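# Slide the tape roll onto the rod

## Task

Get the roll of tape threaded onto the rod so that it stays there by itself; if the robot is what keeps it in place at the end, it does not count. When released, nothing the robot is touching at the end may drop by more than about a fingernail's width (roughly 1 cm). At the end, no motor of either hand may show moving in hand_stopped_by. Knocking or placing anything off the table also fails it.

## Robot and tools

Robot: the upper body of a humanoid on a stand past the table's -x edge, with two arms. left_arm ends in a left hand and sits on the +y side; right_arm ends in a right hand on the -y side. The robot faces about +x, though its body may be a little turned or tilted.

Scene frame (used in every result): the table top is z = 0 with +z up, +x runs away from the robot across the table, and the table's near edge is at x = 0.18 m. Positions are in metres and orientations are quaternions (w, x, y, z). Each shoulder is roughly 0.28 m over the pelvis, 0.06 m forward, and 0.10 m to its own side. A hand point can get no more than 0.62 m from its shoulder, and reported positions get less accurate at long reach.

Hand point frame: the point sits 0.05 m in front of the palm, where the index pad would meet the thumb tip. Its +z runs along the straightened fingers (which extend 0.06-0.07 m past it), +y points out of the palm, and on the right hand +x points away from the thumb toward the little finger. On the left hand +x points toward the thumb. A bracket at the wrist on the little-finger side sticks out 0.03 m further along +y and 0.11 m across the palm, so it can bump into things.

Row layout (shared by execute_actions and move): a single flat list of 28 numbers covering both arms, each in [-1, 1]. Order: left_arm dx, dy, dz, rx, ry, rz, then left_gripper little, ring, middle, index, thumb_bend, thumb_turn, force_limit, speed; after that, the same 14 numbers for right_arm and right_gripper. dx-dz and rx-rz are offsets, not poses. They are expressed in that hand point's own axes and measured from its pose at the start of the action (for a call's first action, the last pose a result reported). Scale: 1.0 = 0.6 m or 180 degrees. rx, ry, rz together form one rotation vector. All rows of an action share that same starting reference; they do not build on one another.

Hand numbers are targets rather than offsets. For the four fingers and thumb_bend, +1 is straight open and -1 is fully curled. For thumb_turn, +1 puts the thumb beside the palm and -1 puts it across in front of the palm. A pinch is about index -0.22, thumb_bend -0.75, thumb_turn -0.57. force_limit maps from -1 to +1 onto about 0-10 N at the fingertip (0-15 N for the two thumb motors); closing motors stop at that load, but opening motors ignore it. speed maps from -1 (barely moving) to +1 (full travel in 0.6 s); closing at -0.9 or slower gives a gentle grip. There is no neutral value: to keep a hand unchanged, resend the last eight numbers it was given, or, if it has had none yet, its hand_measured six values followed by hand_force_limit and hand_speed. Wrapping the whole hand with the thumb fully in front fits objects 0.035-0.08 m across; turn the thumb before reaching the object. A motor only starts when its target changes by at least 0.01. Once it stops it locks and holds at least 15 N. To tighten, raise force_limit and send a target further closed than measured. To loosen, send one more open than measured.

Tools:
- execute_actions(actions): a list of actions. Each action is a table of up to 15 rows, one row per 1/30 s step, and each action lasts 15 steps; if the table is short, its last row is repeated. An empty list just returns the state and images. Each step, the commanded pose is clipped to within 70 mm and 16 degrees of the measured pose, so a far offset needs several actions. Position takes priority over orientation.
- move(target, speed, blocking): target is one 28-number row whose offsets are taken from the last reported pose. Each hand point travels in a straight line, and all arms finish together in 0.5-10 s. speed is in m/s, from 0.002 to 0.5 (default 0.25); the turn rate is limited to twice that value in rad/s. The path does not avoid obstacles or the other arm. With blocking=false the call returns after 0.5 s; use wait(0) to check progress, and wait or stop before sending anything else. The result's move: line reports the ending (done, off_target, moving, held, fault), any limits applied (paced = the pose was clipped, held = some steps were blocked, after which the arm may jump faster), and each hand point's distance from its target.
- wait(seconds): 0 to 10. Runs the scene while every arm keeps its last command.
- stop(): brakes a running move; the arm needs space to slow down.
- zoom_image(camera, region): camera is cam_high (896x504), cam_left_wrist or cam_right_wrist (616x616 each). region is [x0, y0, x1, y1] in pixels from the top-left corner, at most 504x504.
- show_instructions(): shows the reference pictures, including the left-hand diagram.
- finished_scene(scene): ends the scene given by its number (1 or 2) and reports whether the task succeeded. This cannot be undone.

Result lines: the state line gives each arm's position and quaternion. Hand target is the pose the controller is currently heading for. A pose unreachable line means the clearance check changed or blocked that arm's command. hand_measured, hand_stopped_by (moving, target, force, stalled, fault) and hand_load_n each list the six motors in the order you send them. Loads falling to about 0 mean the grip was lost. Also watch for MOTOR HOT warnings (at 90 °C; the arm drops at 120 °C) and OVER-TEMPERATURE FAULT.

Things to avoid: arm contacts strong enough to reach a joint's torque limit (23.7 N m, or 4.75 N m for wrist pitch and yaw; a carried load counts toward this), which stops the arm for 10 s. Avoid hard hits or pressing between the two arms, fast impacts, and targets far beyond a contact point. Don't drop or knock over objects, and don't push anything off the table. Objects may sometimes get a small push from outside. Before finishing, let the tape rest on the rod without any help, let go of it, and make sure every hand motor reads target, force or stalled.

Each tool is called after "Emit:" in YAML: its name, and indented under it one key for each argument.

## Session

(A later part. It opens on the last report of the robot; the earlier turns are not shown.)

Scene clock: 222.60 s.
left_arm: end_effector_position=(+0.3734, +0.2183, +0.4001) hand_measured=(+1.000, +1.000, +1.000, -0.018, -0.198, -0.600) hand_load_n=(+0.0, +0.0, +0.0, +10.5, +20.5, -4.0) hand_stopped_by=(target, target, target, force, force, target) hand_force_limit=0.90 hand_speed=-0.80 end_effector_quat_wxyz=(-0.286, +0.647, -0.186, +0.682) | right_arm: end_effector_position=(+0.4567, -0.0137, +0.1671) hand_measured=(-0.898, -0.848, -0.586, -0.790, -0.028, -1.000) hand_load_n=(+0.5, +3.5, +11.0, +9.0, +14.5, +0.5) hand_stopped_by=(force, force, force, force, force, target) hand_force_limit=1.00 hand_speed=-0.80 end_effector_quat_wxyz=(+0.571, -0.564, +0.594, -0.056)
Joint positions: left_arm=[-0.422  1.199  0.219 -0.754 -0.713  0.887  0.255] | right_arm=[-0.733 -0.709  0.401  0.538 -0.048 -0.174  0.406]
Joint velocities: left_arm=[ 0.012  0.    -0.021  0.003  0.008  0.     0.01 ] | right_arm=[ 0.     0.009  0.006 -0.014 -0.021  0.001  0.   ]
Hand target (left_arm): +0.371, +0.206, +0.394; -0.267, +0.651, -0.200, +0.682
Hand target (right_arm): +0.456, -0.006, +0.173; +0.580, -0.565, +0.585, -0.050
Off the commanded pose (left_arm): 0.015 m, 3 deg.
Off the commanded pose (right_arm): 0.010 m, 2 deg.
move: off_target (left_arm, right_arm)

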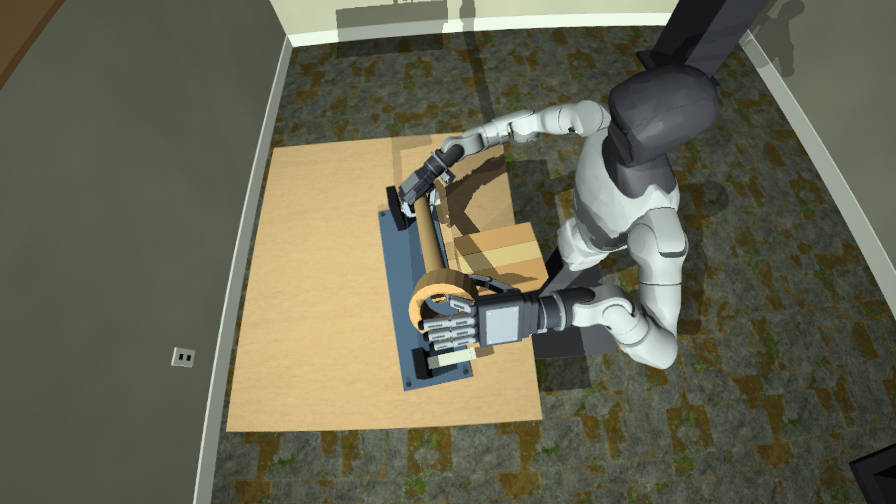

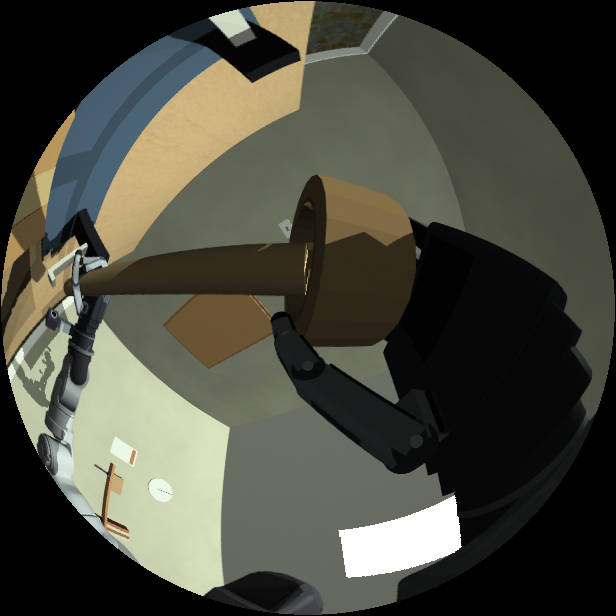

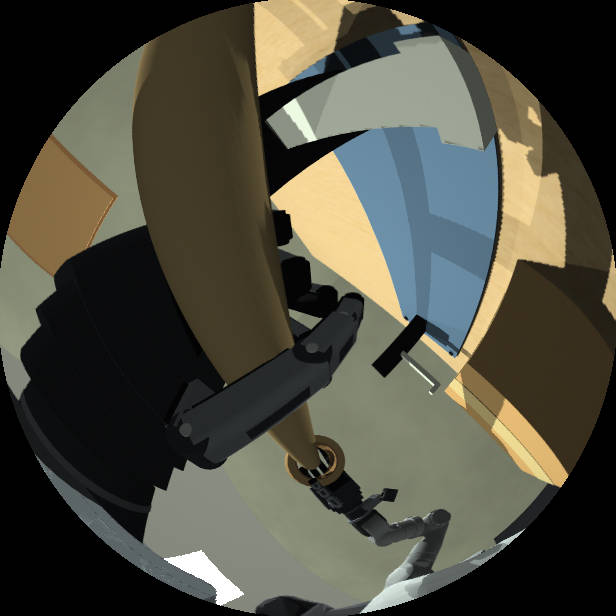

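Emit:
move:
  target: [0.03,-0.012,-0.005,0,0,0,1,1,1,-0.5,-0.9,-0.6,0.9,-0.8,0,0,0,0,0,0,-1,-1,-1,-1,-0.4,-1,1,-0.8]
  speed: 0.04

Emit:
move:
  target: [0,0.06,0,0,0,0,1,1,1,-0.5,-0.9,-0.6,0.9,-0.8,0,0,0,0,0,0,-1,-1,-1,-1,-0.4,-1,1,-0.8]
  speed: 0.04

Emit:
zoom_image:
  camera: "cam_high"
  region: [380,240,560,380]

Scene clock: 228.87 s.
left_arm: end_effector_position=(+0.3694, +0.2129, +0.4172) hand_measured=(+1.000, +1.000, +1.000, -0.018, -0.198, -0.600) hand_load_n=(+0.0, +0.0, +0.0, +9.5, +21.0, -4.0) hand_stopped_by=(target, target, target, force, force, target) hand_force_limit=0.90 hand_speed=-0.80 end_effector_quat_wxyz=(-0.287, +0.647, -0.186, +0.681) | right_arm: end_effector_position=(+0.4567, -0.0138, +0.1671) hand_measured=(-0.898, -0.848, -0.586, -0.790, -0.028, -1.000) hand_load_n=(+0.0, +3.5, +11.0, +9.5, +14.5, +1.0) hand_stopped_by=(force, force, force, force, force, target) hand_force_limit=1.00 hand_speed=-0.80 end_effector_quat_wxyz=(+0.571, -0.564, +0.595, -0.056)
Joint positions: left_arm=[-0.531  1.217  0.249 -0.786 -0.805  1.018  0.267] | right_arm=[-0.733 -0.709  0.401  0.538 -0.048 -0.174  0.406]
Joint velocities: left_arm=[ 0.    -0.018 -0.002  0.     0.003  0.014  0.   ] | right_arm=[-0.008 -0.003  0.009  0.002  0.006  0.     0.   ]
Hand target (left_arm): +0.369, +0.212, +0.418; -0.287, +0.647, -0.186, +0.682
Hand target (right_arm): +0.457, -0.014, +0.167; +0.571, -0.564, +0.594, -0.056
Off the commanded pose (left_arm): 0.001 m, 0 deg.
Off the commanded pose (right_arm): 0.000 m, 0 deg.
move: done

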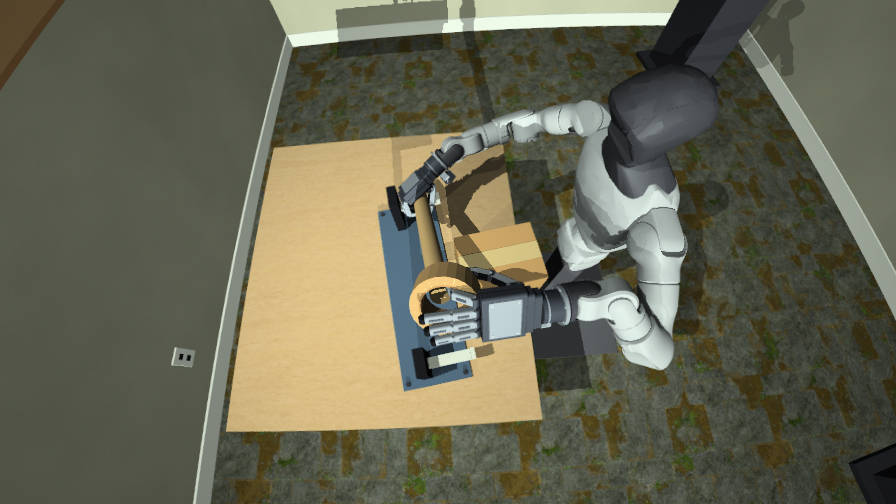

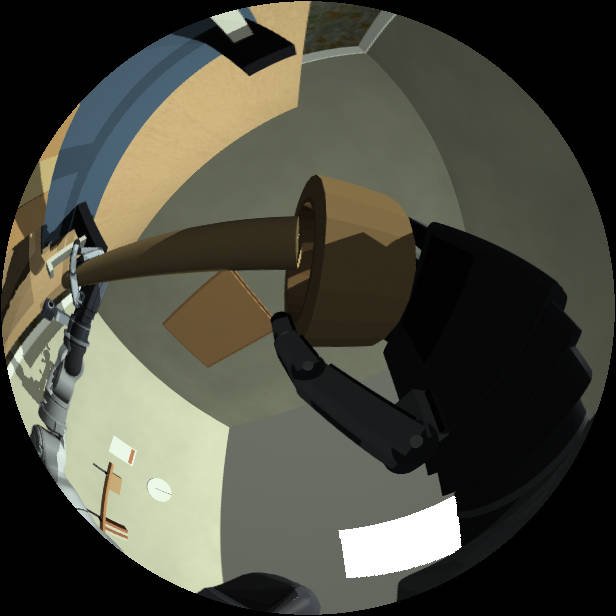

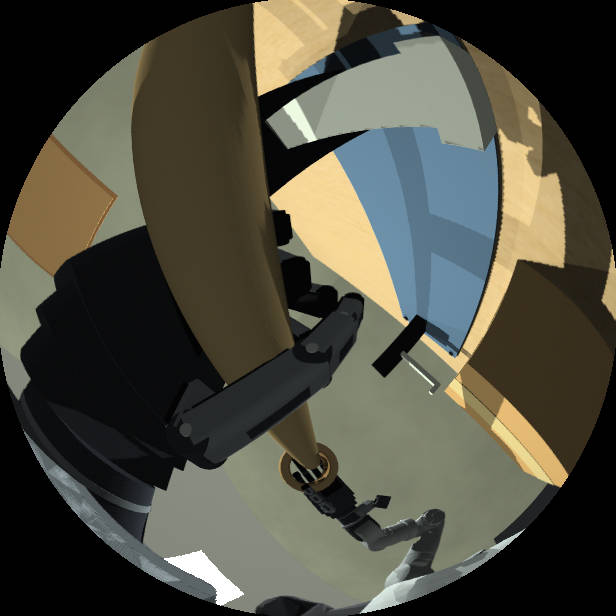

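Scene clock: 230.03 s.
left_arm: end_effector_position=(+0.3740, +0.1866, +0.3935) hand_measured=(+1.000, +1.000, +1.000, -0.018, -0.198, -0.600) hand_load_n=(+0.0, +0.0, +0.0, +9.5, +21.0, -4.0) hand_stopped_by=(target, target, target, force, force, target) hand_force_limit=0.90 hand_speed=-0.80 end_effector_quat_wxyz=(-0.287, +0.649, -0.186, +0.680) | right_arm: end_effector_position=(+0.4567, -0.0138, +0.1671) hand_measured=(-0.898, -0.848, -0.586, -0.790, -0.028, -1.000) hand_load_n=(+0.0, +3.5, +11.0, +9.5, +14.5, +1.0) hand_stopped_by=(force, force, force, force, force, target) hand_force_limit=1.00 hand_speed=-0.80 end_effector_quat_wxyz=(+0.571, -0.564, +0.595, -0.056)
Joint positions: left_arm=[-0.601  1.125  0.058 -0.867 -0.803  1.084  0.455] | right_arm=[-0.733 -0.709  0.401  0.538 -0.048 -0.174  0.406]
Joint velocities: left_arm=[-0.014  0.011  0.018 -0.005  0.     0.     0.015] | right_arm=[-0.003  0.     0.     0.011 -0.006  0.     0.   ]
Hand target (left_arm): +0.374, +0.186, +0.394; -0.289, +0.647, -0.186, +0.680
Hand target (right_arm): +0.457, -0.014, +0.167; +0.571, -0.564, +0.595, -0.056
Off the commanded pose (left_arm): 0.002 m, 0 deg.
Off the commanded pose (right_arm): 0.000 m, 0 deg.
move: done

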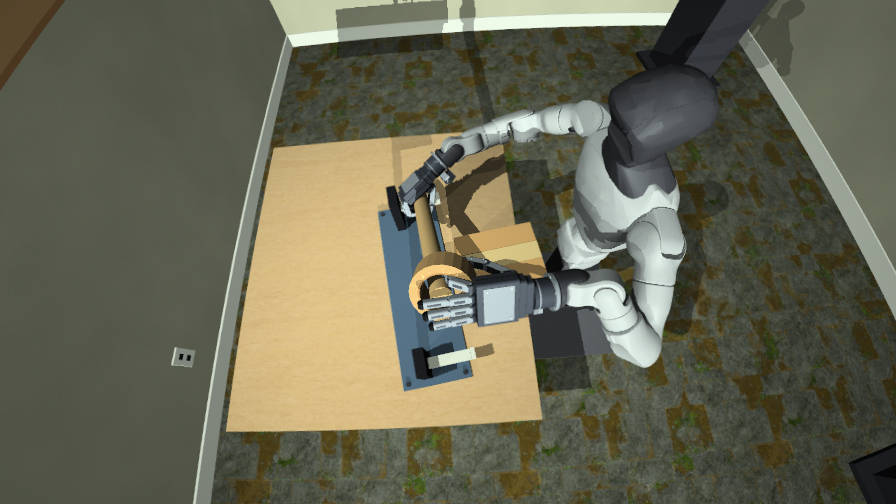

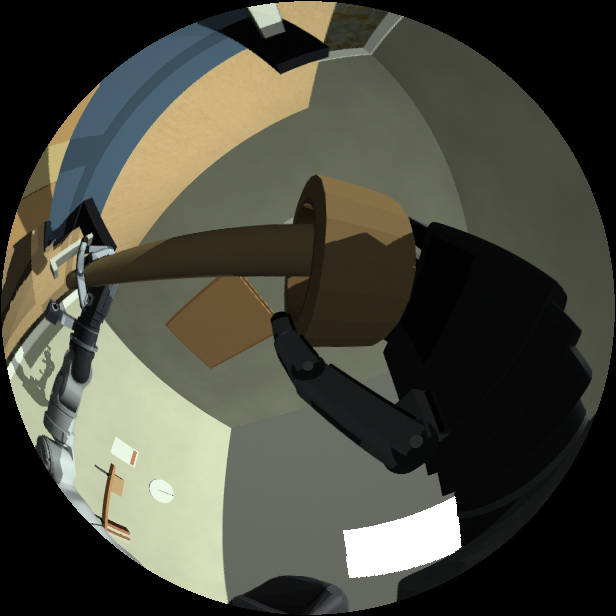

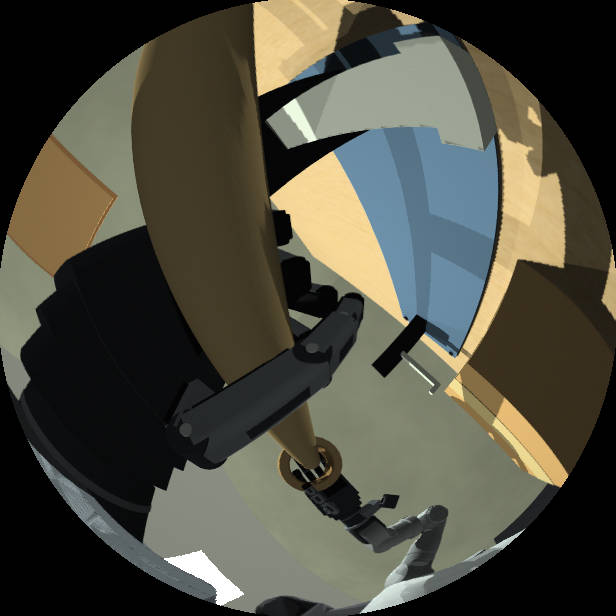

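Region (380, 240, 560, 380) of cam_high's 896x504 image, scaled by 2.800, with more detail than that image has.

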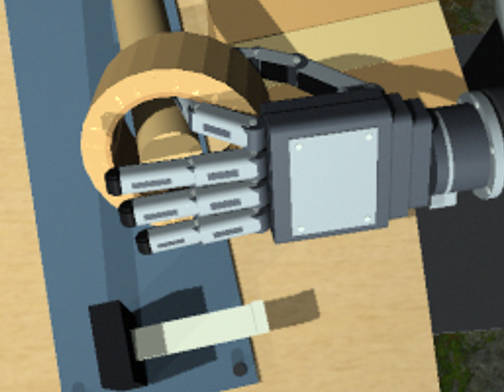

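Emit:
move:
  target: [0,0.025,0,0,0,0,1,1,1,-0.5,-0.9,-0.6,0.9,-0.8,0,0,0,0,0,0,-1,-1,-1,-1,-0.4,-1,1,-0.8]
  speed: 0.04

Emit:
move:
  target: [0,0,0,0,0,0,1,1,1,0.35,1,-0.6,0.9,-0.4,0,0,0,0,0,0,-1,-1,-1,-1,-0.4,-1,1,-0.8]

Scene clock: 235.00 s.
left_arm: end_effector_position=(+0.3759, +0.1757, +0.3833) hand_measured=(+1.000, +1.000, +1.000, -0.018, -0.198, -0.600) hand_load_n=(+0.0, +0.0, +0.0, +9.5, +21.0, -4.0) hand_stopped_by=(target, target, target, force, force, target) hand_force_limit=0.90 hand_speed=-0.80 end_effector_quat_wxyz=(-0.286, +0.650, -0.186, +0.679) | right_arm: end_effector_position=(+0.4567, -0.0138, +0.1671) hand_measured=(-0.898, -0.848, -0.586, -0.790, -0.028, -1.000) hand_load_n=(+0.0, +3.5, +11.0, +9.5, +14.5, +1.0) hand_stopped_by=(force, force, force, force, force, target) hand_force_limit=1.00 hand_speed=-0.80 end_effector_quat_wxyz=(+0.571, -0.564, +0.595, -0.056)
Joint positions: left_arm=[-0.628  1.083 -0.028 -0.888 -0.798  1.106  0.532] | right_arm=[-0.733 -0.709  0.401  0.538 -0.048 -0.174  0.406]
Joint velocities: left_arm=[-0.011  0.     0.008 -0.003 -0.011  0.     0.014] | right_arm=[ 0.005  0.008 -0.005  0.005  0.     0.     0.   ]
Hand target (left_arm): +0.376, +0.175, +0.384; -0.288, +0.649, -0.186, +0.680
Hand target (right_arm): +0.457, -0.014, +0.167; +0.571, -0.564, +0.595, -0.056
Off the commanded pose (left_arm): 0.001 m, 0 deg.
Off the commanded pose (right_arm): 0.000 m, 0 deg.
move: done

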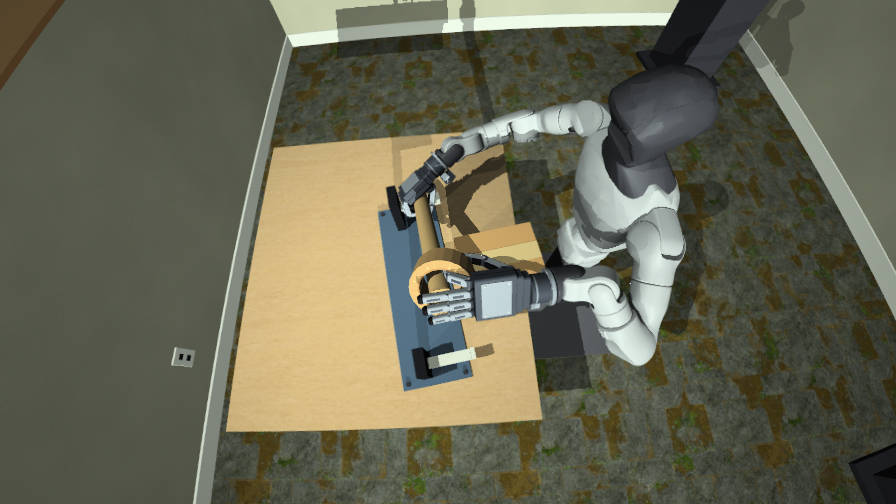

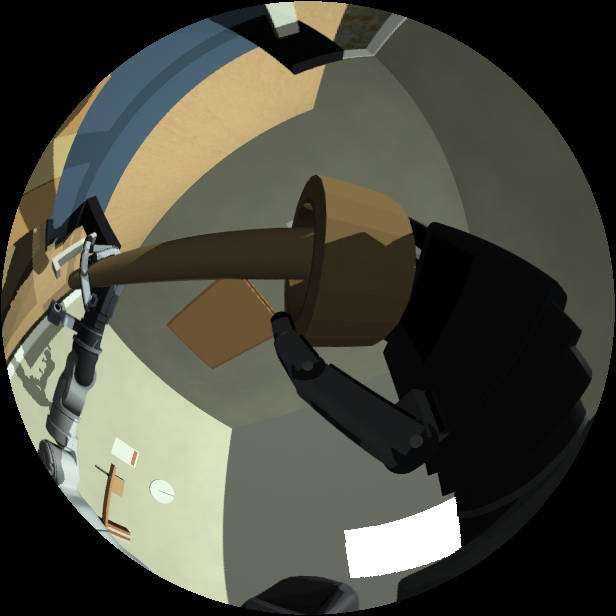

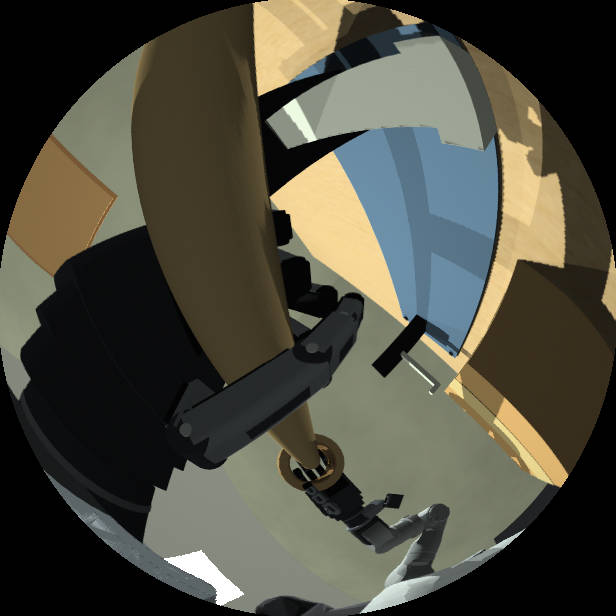

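Scene clock: 237.20 s.
left_arm: end_effector_position=(+0.3757, +0.1757, +0.3857) hand_measured=(+1.000, +1.000, +1.000, +0.350, +1.000, -0.600) hand_load_n=(+0.0, +0.0, +0.0, +0.0, +0.0, +0.0) hand_stopped_by=(target, target, target, target, target, target) hand_force_limit=0.90 hand_speed=-0.40 end_effector_quat_wxyz=(-0.288, +0.647, -0.185, +0.681) | right_arm: end_effector_position=(+0.4533, -0.0180, +0.1562) hand_measured=(-0.898, -0.848, -0.586, -0.790, -0.028, -1.000) hand_load_n=(+0.0, +3.0, +11.0, +11.0, +14.0, +1.5) hand_stopped_by=(force, force, force, force, force, target) hand_force_limit=1.00 hand_speed=-0.80 end_effector_quat_wxyz=(+0.557, -0.569, +0.602, -0.057)
Joint positions: left_arm=[-0.63   1.083 -0.026 -0.889 -0.796  1.103  0.536] | right_arm=[-0.719 -0.704  0.397  0.543 -0.067 -0.166  0.417]
Joint velocities: left_arm=[ 0.005  0.008  0.006  0.012 -0.009  0.     0.   ] | right_arm=[-0.005  0.014 -0.009  0.    -0.015  0.     0.   ]
Hand target (left_arm): +0.376, +0.176, +0.383; -0.286, +0.650, -0.186, +0.679
Hand target (right_arm): +0.457, -0.014, +0.167; +0.571, -0.564, +0.594, -0.056
Off the commanded pose (left_arm): 0.002 m, 1 deg.
Off the commanded pose (right_arm): 0.012 m, 2 deg.
move: off_target (right_arm)

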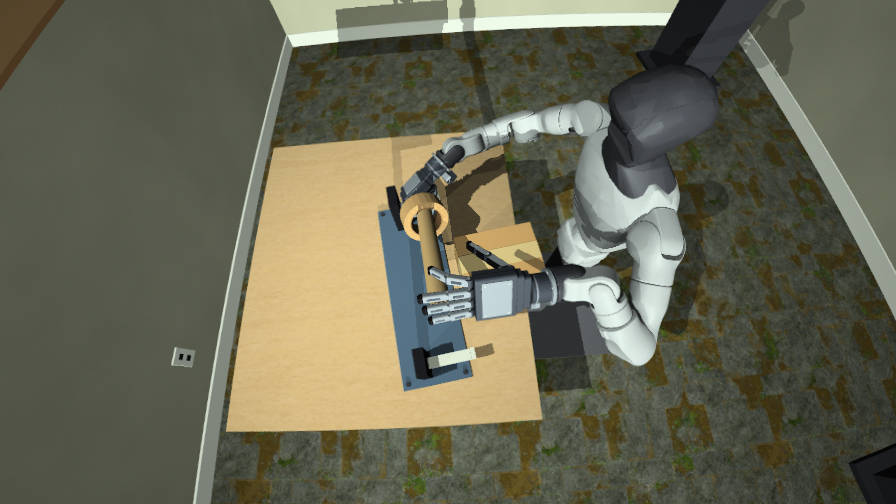

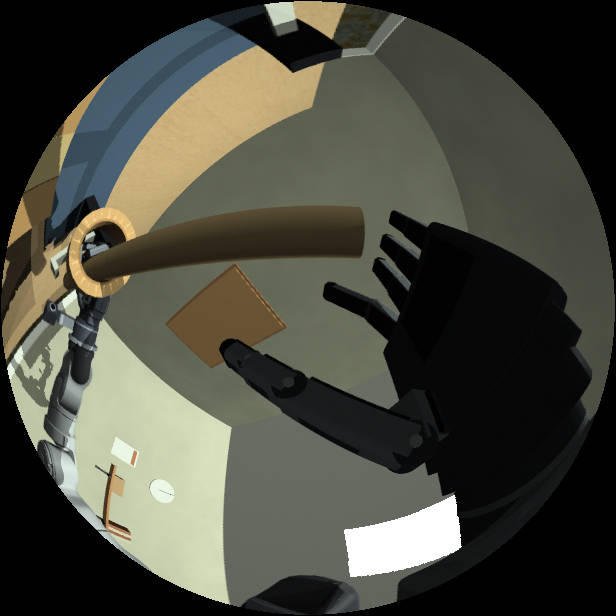

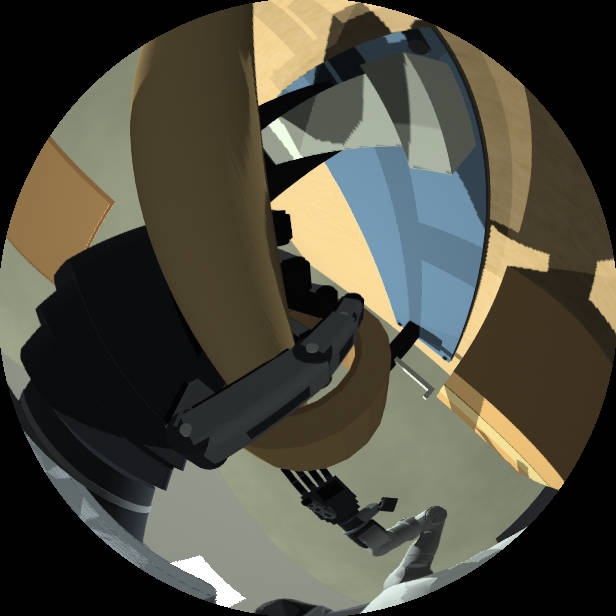

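Emit:
move:
  target: [0.05,-0.18,-0.12,0,0,0,1,1,1,1,1,0.5,0.9,0.3,0,0,0,0,0,0,-1,-1,-1,-1,-0.4,-1,1,-0.8]

Emit:
move:
  target: [-0.05,0,0,0,0,-0.1,1,1,1,1,1,0.5,0.9,0.3,-0.05,-0.02,0.03,-0.06,0.15,-0.13,-1,-1,-1,-1,-0.4,-1,1,-0.8]
  speed: 0.15

Scene clock: 243.70 s.
left_arm: end_effector_position=(+0.2907, +0.2294, +0.4678) hand_measured=(+1.000, +1.000, +1.000, +1.000, +1.000, +0.500) hand_load_n=(+0.0, +0.0, +0.0, +0.0, +0.0, +0.0) hand_stopped_by=(target, target, target, target, target, target) hand_force_limit=0.90 hand_speed=0.30 end_effector_quat_wxyz=(-0.287, +0.647, -0.190, +0.680) | right_arm: end_effector_position=(+0.4500, -0.0208, +0.1480) hand_measured=(-0.898, -0.848, -0.586, -0.790, -0.028, -1.000) hand_load_n=(+0.0, +3.0, +11.0, +11.0, +14.0, +1.5) hand_stopped_by=(force, force, force, force, force, target) hand_force_limit=1.00 hand_speed=-0.80 end_effector_quat_wxyz=(+0.547, -0.572, +0.609, -0.055)
Joint positions: left_arm=[-0.336  1.317  1.071 -0.906 -1.121  1.335 -0.035] | right_arm=[-0.708 -0.704  0.404  0.547 -0.07  -0.16   0.421]
Joint velocities: left_arm=[ 0.     0.    -0.011  0.006  0.02  -0.012 -0.021] | right_arm=[-0.014  0.003  0.    -0.005  0.003  0.     0.   ]
Hand target (left_arm): +0.291, +0.231, +0.469; -0.287, +0.647, -0.188, +0.681
Hand target (right_arm): +0.453, -0.018, +0.156; +0.557, -0.569, +0.602, -0.057
Off the commanded pose (left_arm): 0.003 m, 1 deg.
Off the commanded pose (right_arm): 0.009 m, 1 deg.
move: off_target (right_arm)

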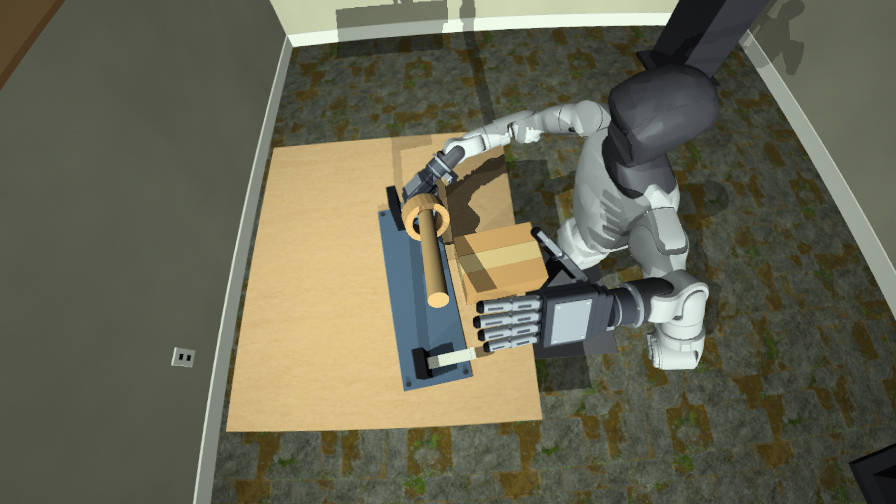

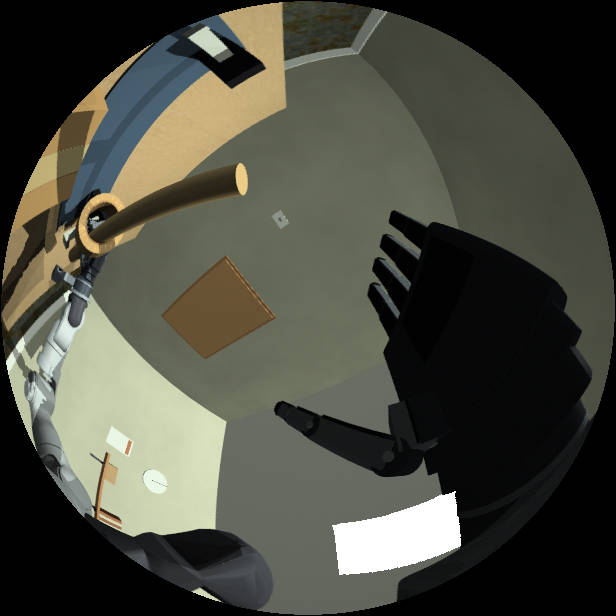

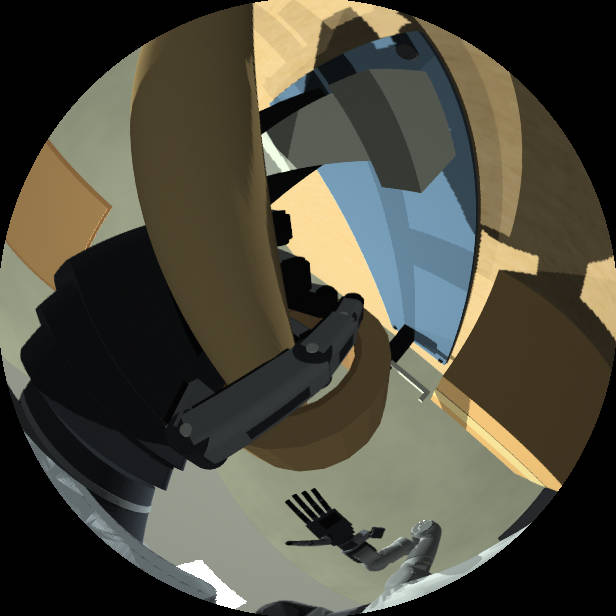

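Scene clock: 246.20 s.
left_arm: end_effector_position=(+0.2910, +0.2479, +0.4423) hand_measured=(+1.000, +1.000, +1.000, +1.000, +1.000, +0.500) hand_load_n=(+0.0, +0.0, +0.0, +0.0, +0.0, +0.0) hand_stopped_by=(target, target, target, target, target, target) hand_force_limit=0.90 hand_speed=0.30 end_effector_quat_wxyz=(-0.177, +0.673, -0.087, +0.712) | right_arm: end_effector_position=(+0.4553, +0.0170, +0.1560) hand_measured=(-0.898, -0.848, -0.586, -0.790, -0.028, -1.000) hand_load_n=(+1.5, +4.5, +11.0, +8.5, +14.5, +0.5) hand_stopped_by=(force, force, force, force, force, target) hand_force_limit=1.00 hand_speed=-0.80 end_effector_quat_wxyz=(-0.301, +0.715, -0.592, +0.219)
Joint positions: left_arm=[-0.257  0.986  1.086 -0.916 -1.099  1.277 -0.04 ] | right_arm=[-1.232 -0.556  0.872  0.356 -0.438  0.703  0.843]
Joint velocities: left_arm=[ 0.003  0.    -0.006 -0.006  0.    -0.003  0.   ] | right_arm=[-0.006 -0.025  0.006 -0.005  0.002  0.     0.   ]
Hand target (left_arm): +0.291, +0.249, +0.443; -0.177, +0.673, -0.085, +0.713
Hand target (right_arm): +0.458, +0.012, +0.156; -0.297, +0.713, -0.594, +0.228
Off the commanded pose (left_arm): 0.002 m, 1 deg.
Off the commanded pose (right_arm): 0.017 m, 3 deg.
move: off_target (right_arm)

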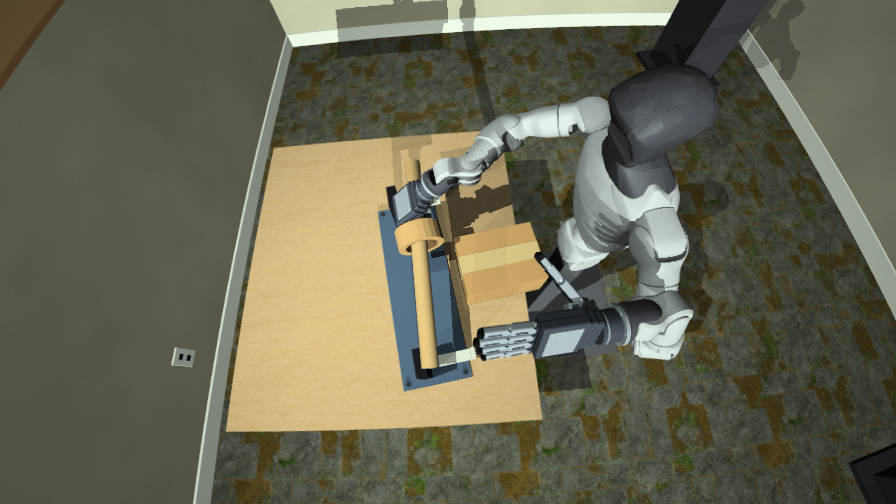

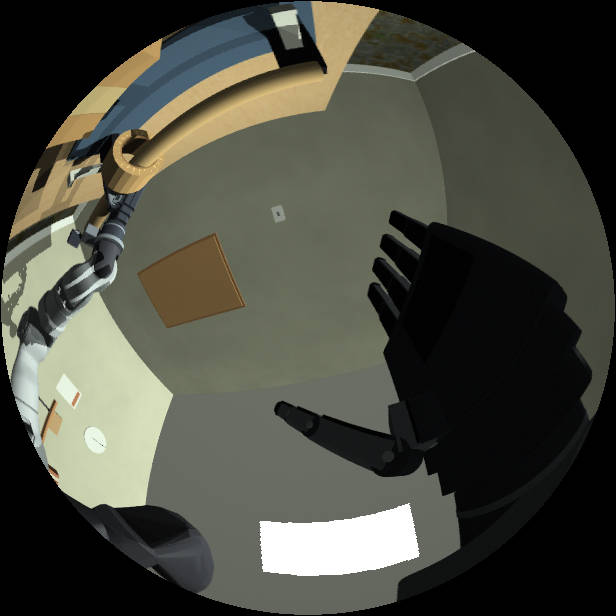

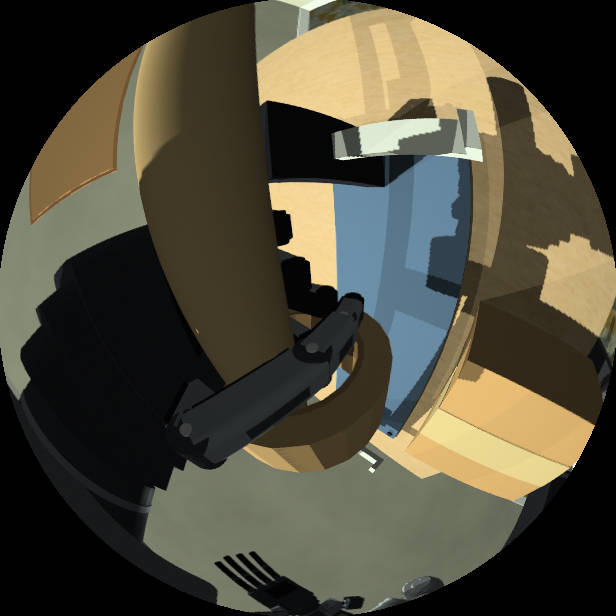

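Emit:
move:
  target: [0,0,0,0,0,0,1,1,1,1,1,0.5,0.9,0.3,-0.017,0.02,-0.046,0,-0.05,0,-1,-1,-1,-1,-0.4,-1,1,-0.8]
  speed: 0.06

Emit:
zoom_image:
  camera: "cam_high"
  region: [340,140,560,400]

Scene clock: 253.07 s.
left_arm: end_effector_position=(+0.2910, +0.2479, +0.4423) hand_measured=(+1.000, +1.000, +1.000, +1.000, +1.000, +0.500) hand_load_n=(+0.0, +0.0, +0.0, +0.0, +0.0, +0.0) hand_stopped_by=(target, target, target, target, target, target) hand_force_limit=0.90 hand_speed=0.30 end_effector_quat_wxyz=(-0.177, +0.673, -0.087, +0.712) | right_arm: end_effector_position=(+0.4237, +0.0183, +0.1628) hand_measured=(-0.898, -0.848, -0.586, -0.790, -0.028, -1.000) hand_load_n=(+0.0, +3.0, +11.0, +10.5, +14.0, +1.5) hand_stopped_by=(force, force, force, force, force, target) hand_force_limit=1.00 hand_speed=-0.80 end_effector_quat_wxyz=(-0.339, +0.733, -0.567, +0.164)
Joint positions: left_arm=[-0.257  0.986  1.086 -0.916 -1.099  1.276 -0.04 ] | right_arm=[-1.096 -0.694  0.782  0.095 -0.367  0.652  0.855]
Joint velocities: left_arm=[ 0.005  0.003 -0.005  0.006  0.005  0.     0.   ] | right_arm=[ 0.002  0.     0.009 -0.009 -0.003  0.     0.   ]
Hand target (left_arm): +0.291, +0.248, +0.442; -0.177, +0.673, -0.087, +0.712
Hand target (right_arm): +0.426, +0.021, +0.169; -0.348, +0.730, -0.564, +0.165
Off the commanded pose (left_arm): 0.000 m, 0 deg.
Off the commanded pose (right_arm): 0.006 m, 1 deg.
move: off_target (right_arm)

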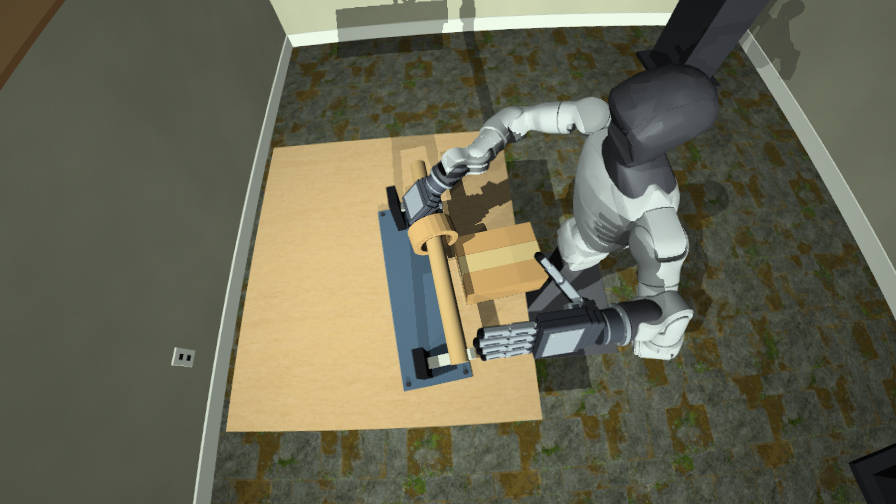

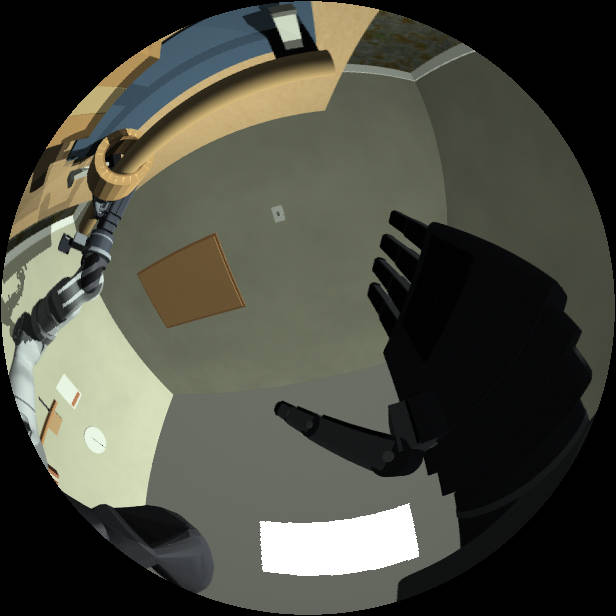

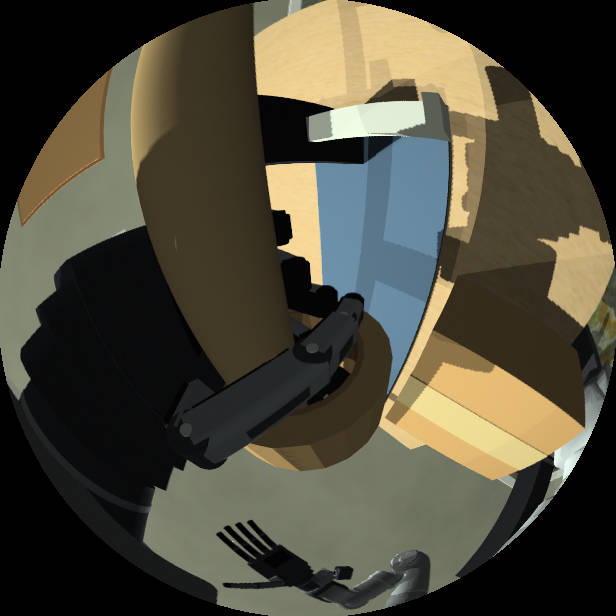

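Region (340, 140, 560, 400) of cam_high's 896x504 image, scaled by 1.938, with more detail than that image has; it fills the left 426 columns of this view, and the rest is white.

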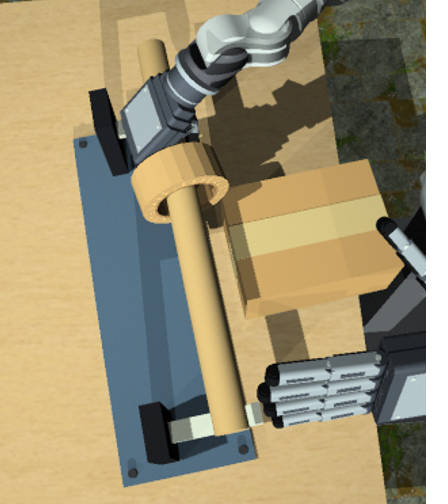

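Emit:
move:
  target: [0,0,0,0,0,0,1,1,1,1,1,0.5,0.9,0.3,-0.022,0.033,0.078,0.004,0,0.016,-1,-1,-1,-1,-0.4,-1,1,-0.8]
  speed: 0.05

Emit:
zoom_image:
  camera: "cam_high"
  region: [340,140,560,400]

Scene clock: 261.83 s.
left_arm: end_effector_position=(+0.2910, +0.2479, +0.4423) hand_measured=(+1.000, +1.000, +1.000, +1.000, +1.000, +0.500) hand_load_n=(+0.0, +0.0, +0.0, +0.0, +0.0, +0.0) hand_stopped_by=(target, target, target, target, target, target) hand_force_limit=0.90 hand_speed=0.30 end_effector_quat_wxyz=(-0.177, +0.673, -0.087, +0.712) | right_arm: end_effector_position=(+0.4336, +0.0395, +0.1119) hand_measured=(-0.898, -0.848, -0.586, -0.790, -0.028, -1.000) hand_load_n=(+0.0, +3.0, +11.0, +10.5, +14.0, +1.5) hand_stopped_by=(force, force, force, force, force, target) hand_force_limit=1.00 hand_speed=-0.80 end_effector_quat_wxyz=(-0.341, +0.715, -0.591, +0.153)
Joint positions: left_arm=[-0.257  0.986  1.086 -0.916 -1.099  1.276 -0.04 ] | right_arm=[-1.068 -0.5    0.808  0.393 -0.367  0.558  0.673]
Joint velocities: left_arm=[ 0.005  0.009 -0.002  0.009 -0.002  0.     0.   ] | right_arm=[-0.002  0.005 -0.009  0.003  0.     0.     0.   ]
Hand target (left_arm): +0.291, +0.248, +0.442; -0.177, +0.673, -0.087, +0.712
Hand target (right_arm): +0.437, +0.043, +0.118; -0.350, +0.713, -0.587, +0.156
Off the commanded pose (left_arm): 0.000 m, 0 deg.
Off the commanded pose (right_arm): 0.007 m, 1 deg.
move: off_target (right_arm)

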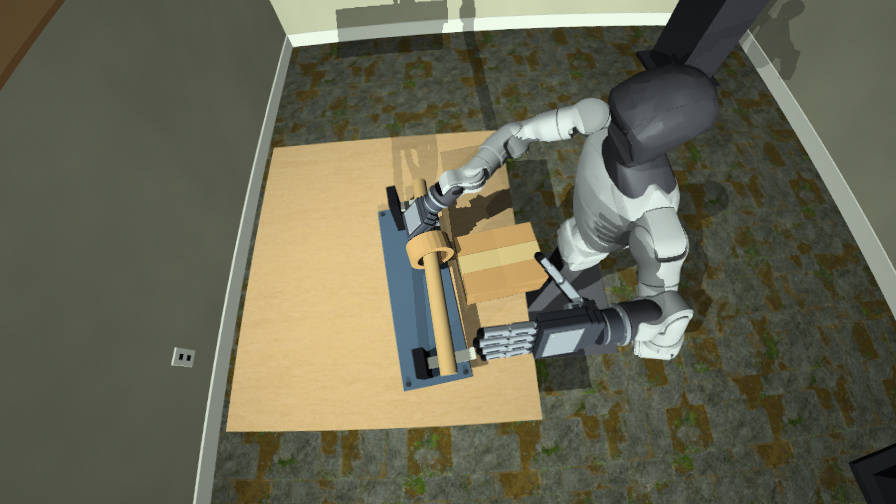

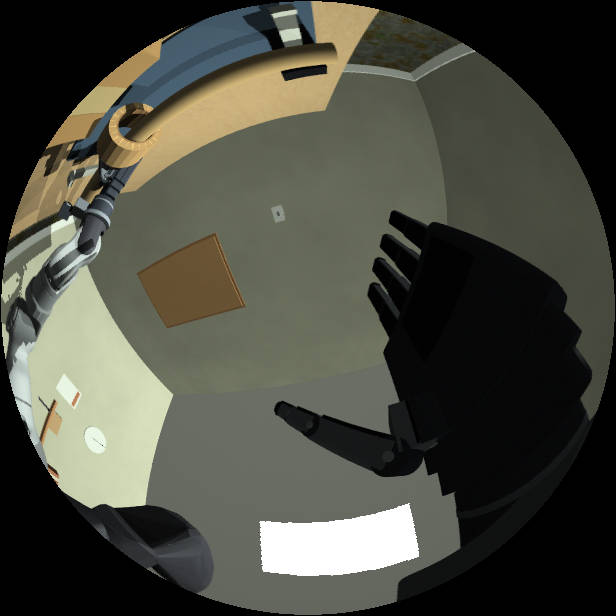

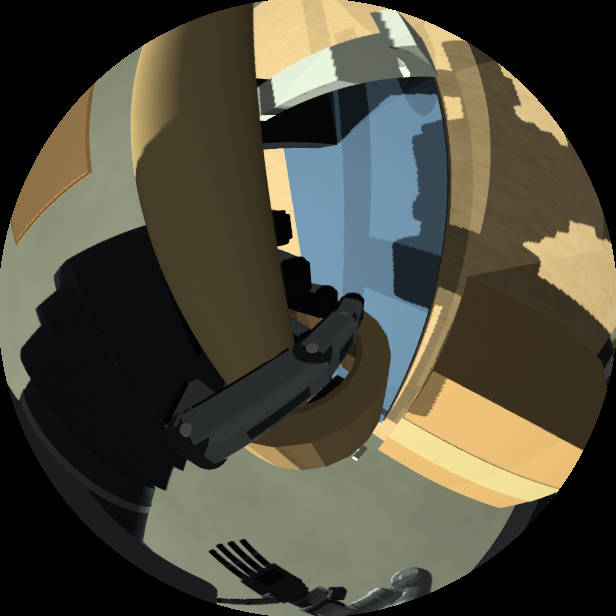

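Region (340, 140, 560, 400) of cam_high's 896x504 image, scaled by 1.938, with more detail than that image has; it fills the left 426 columns of this view, and the rest is white.

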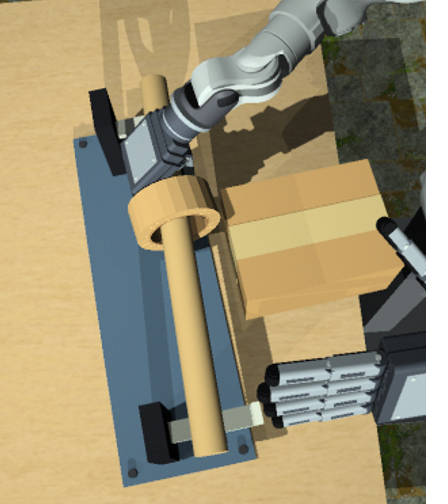

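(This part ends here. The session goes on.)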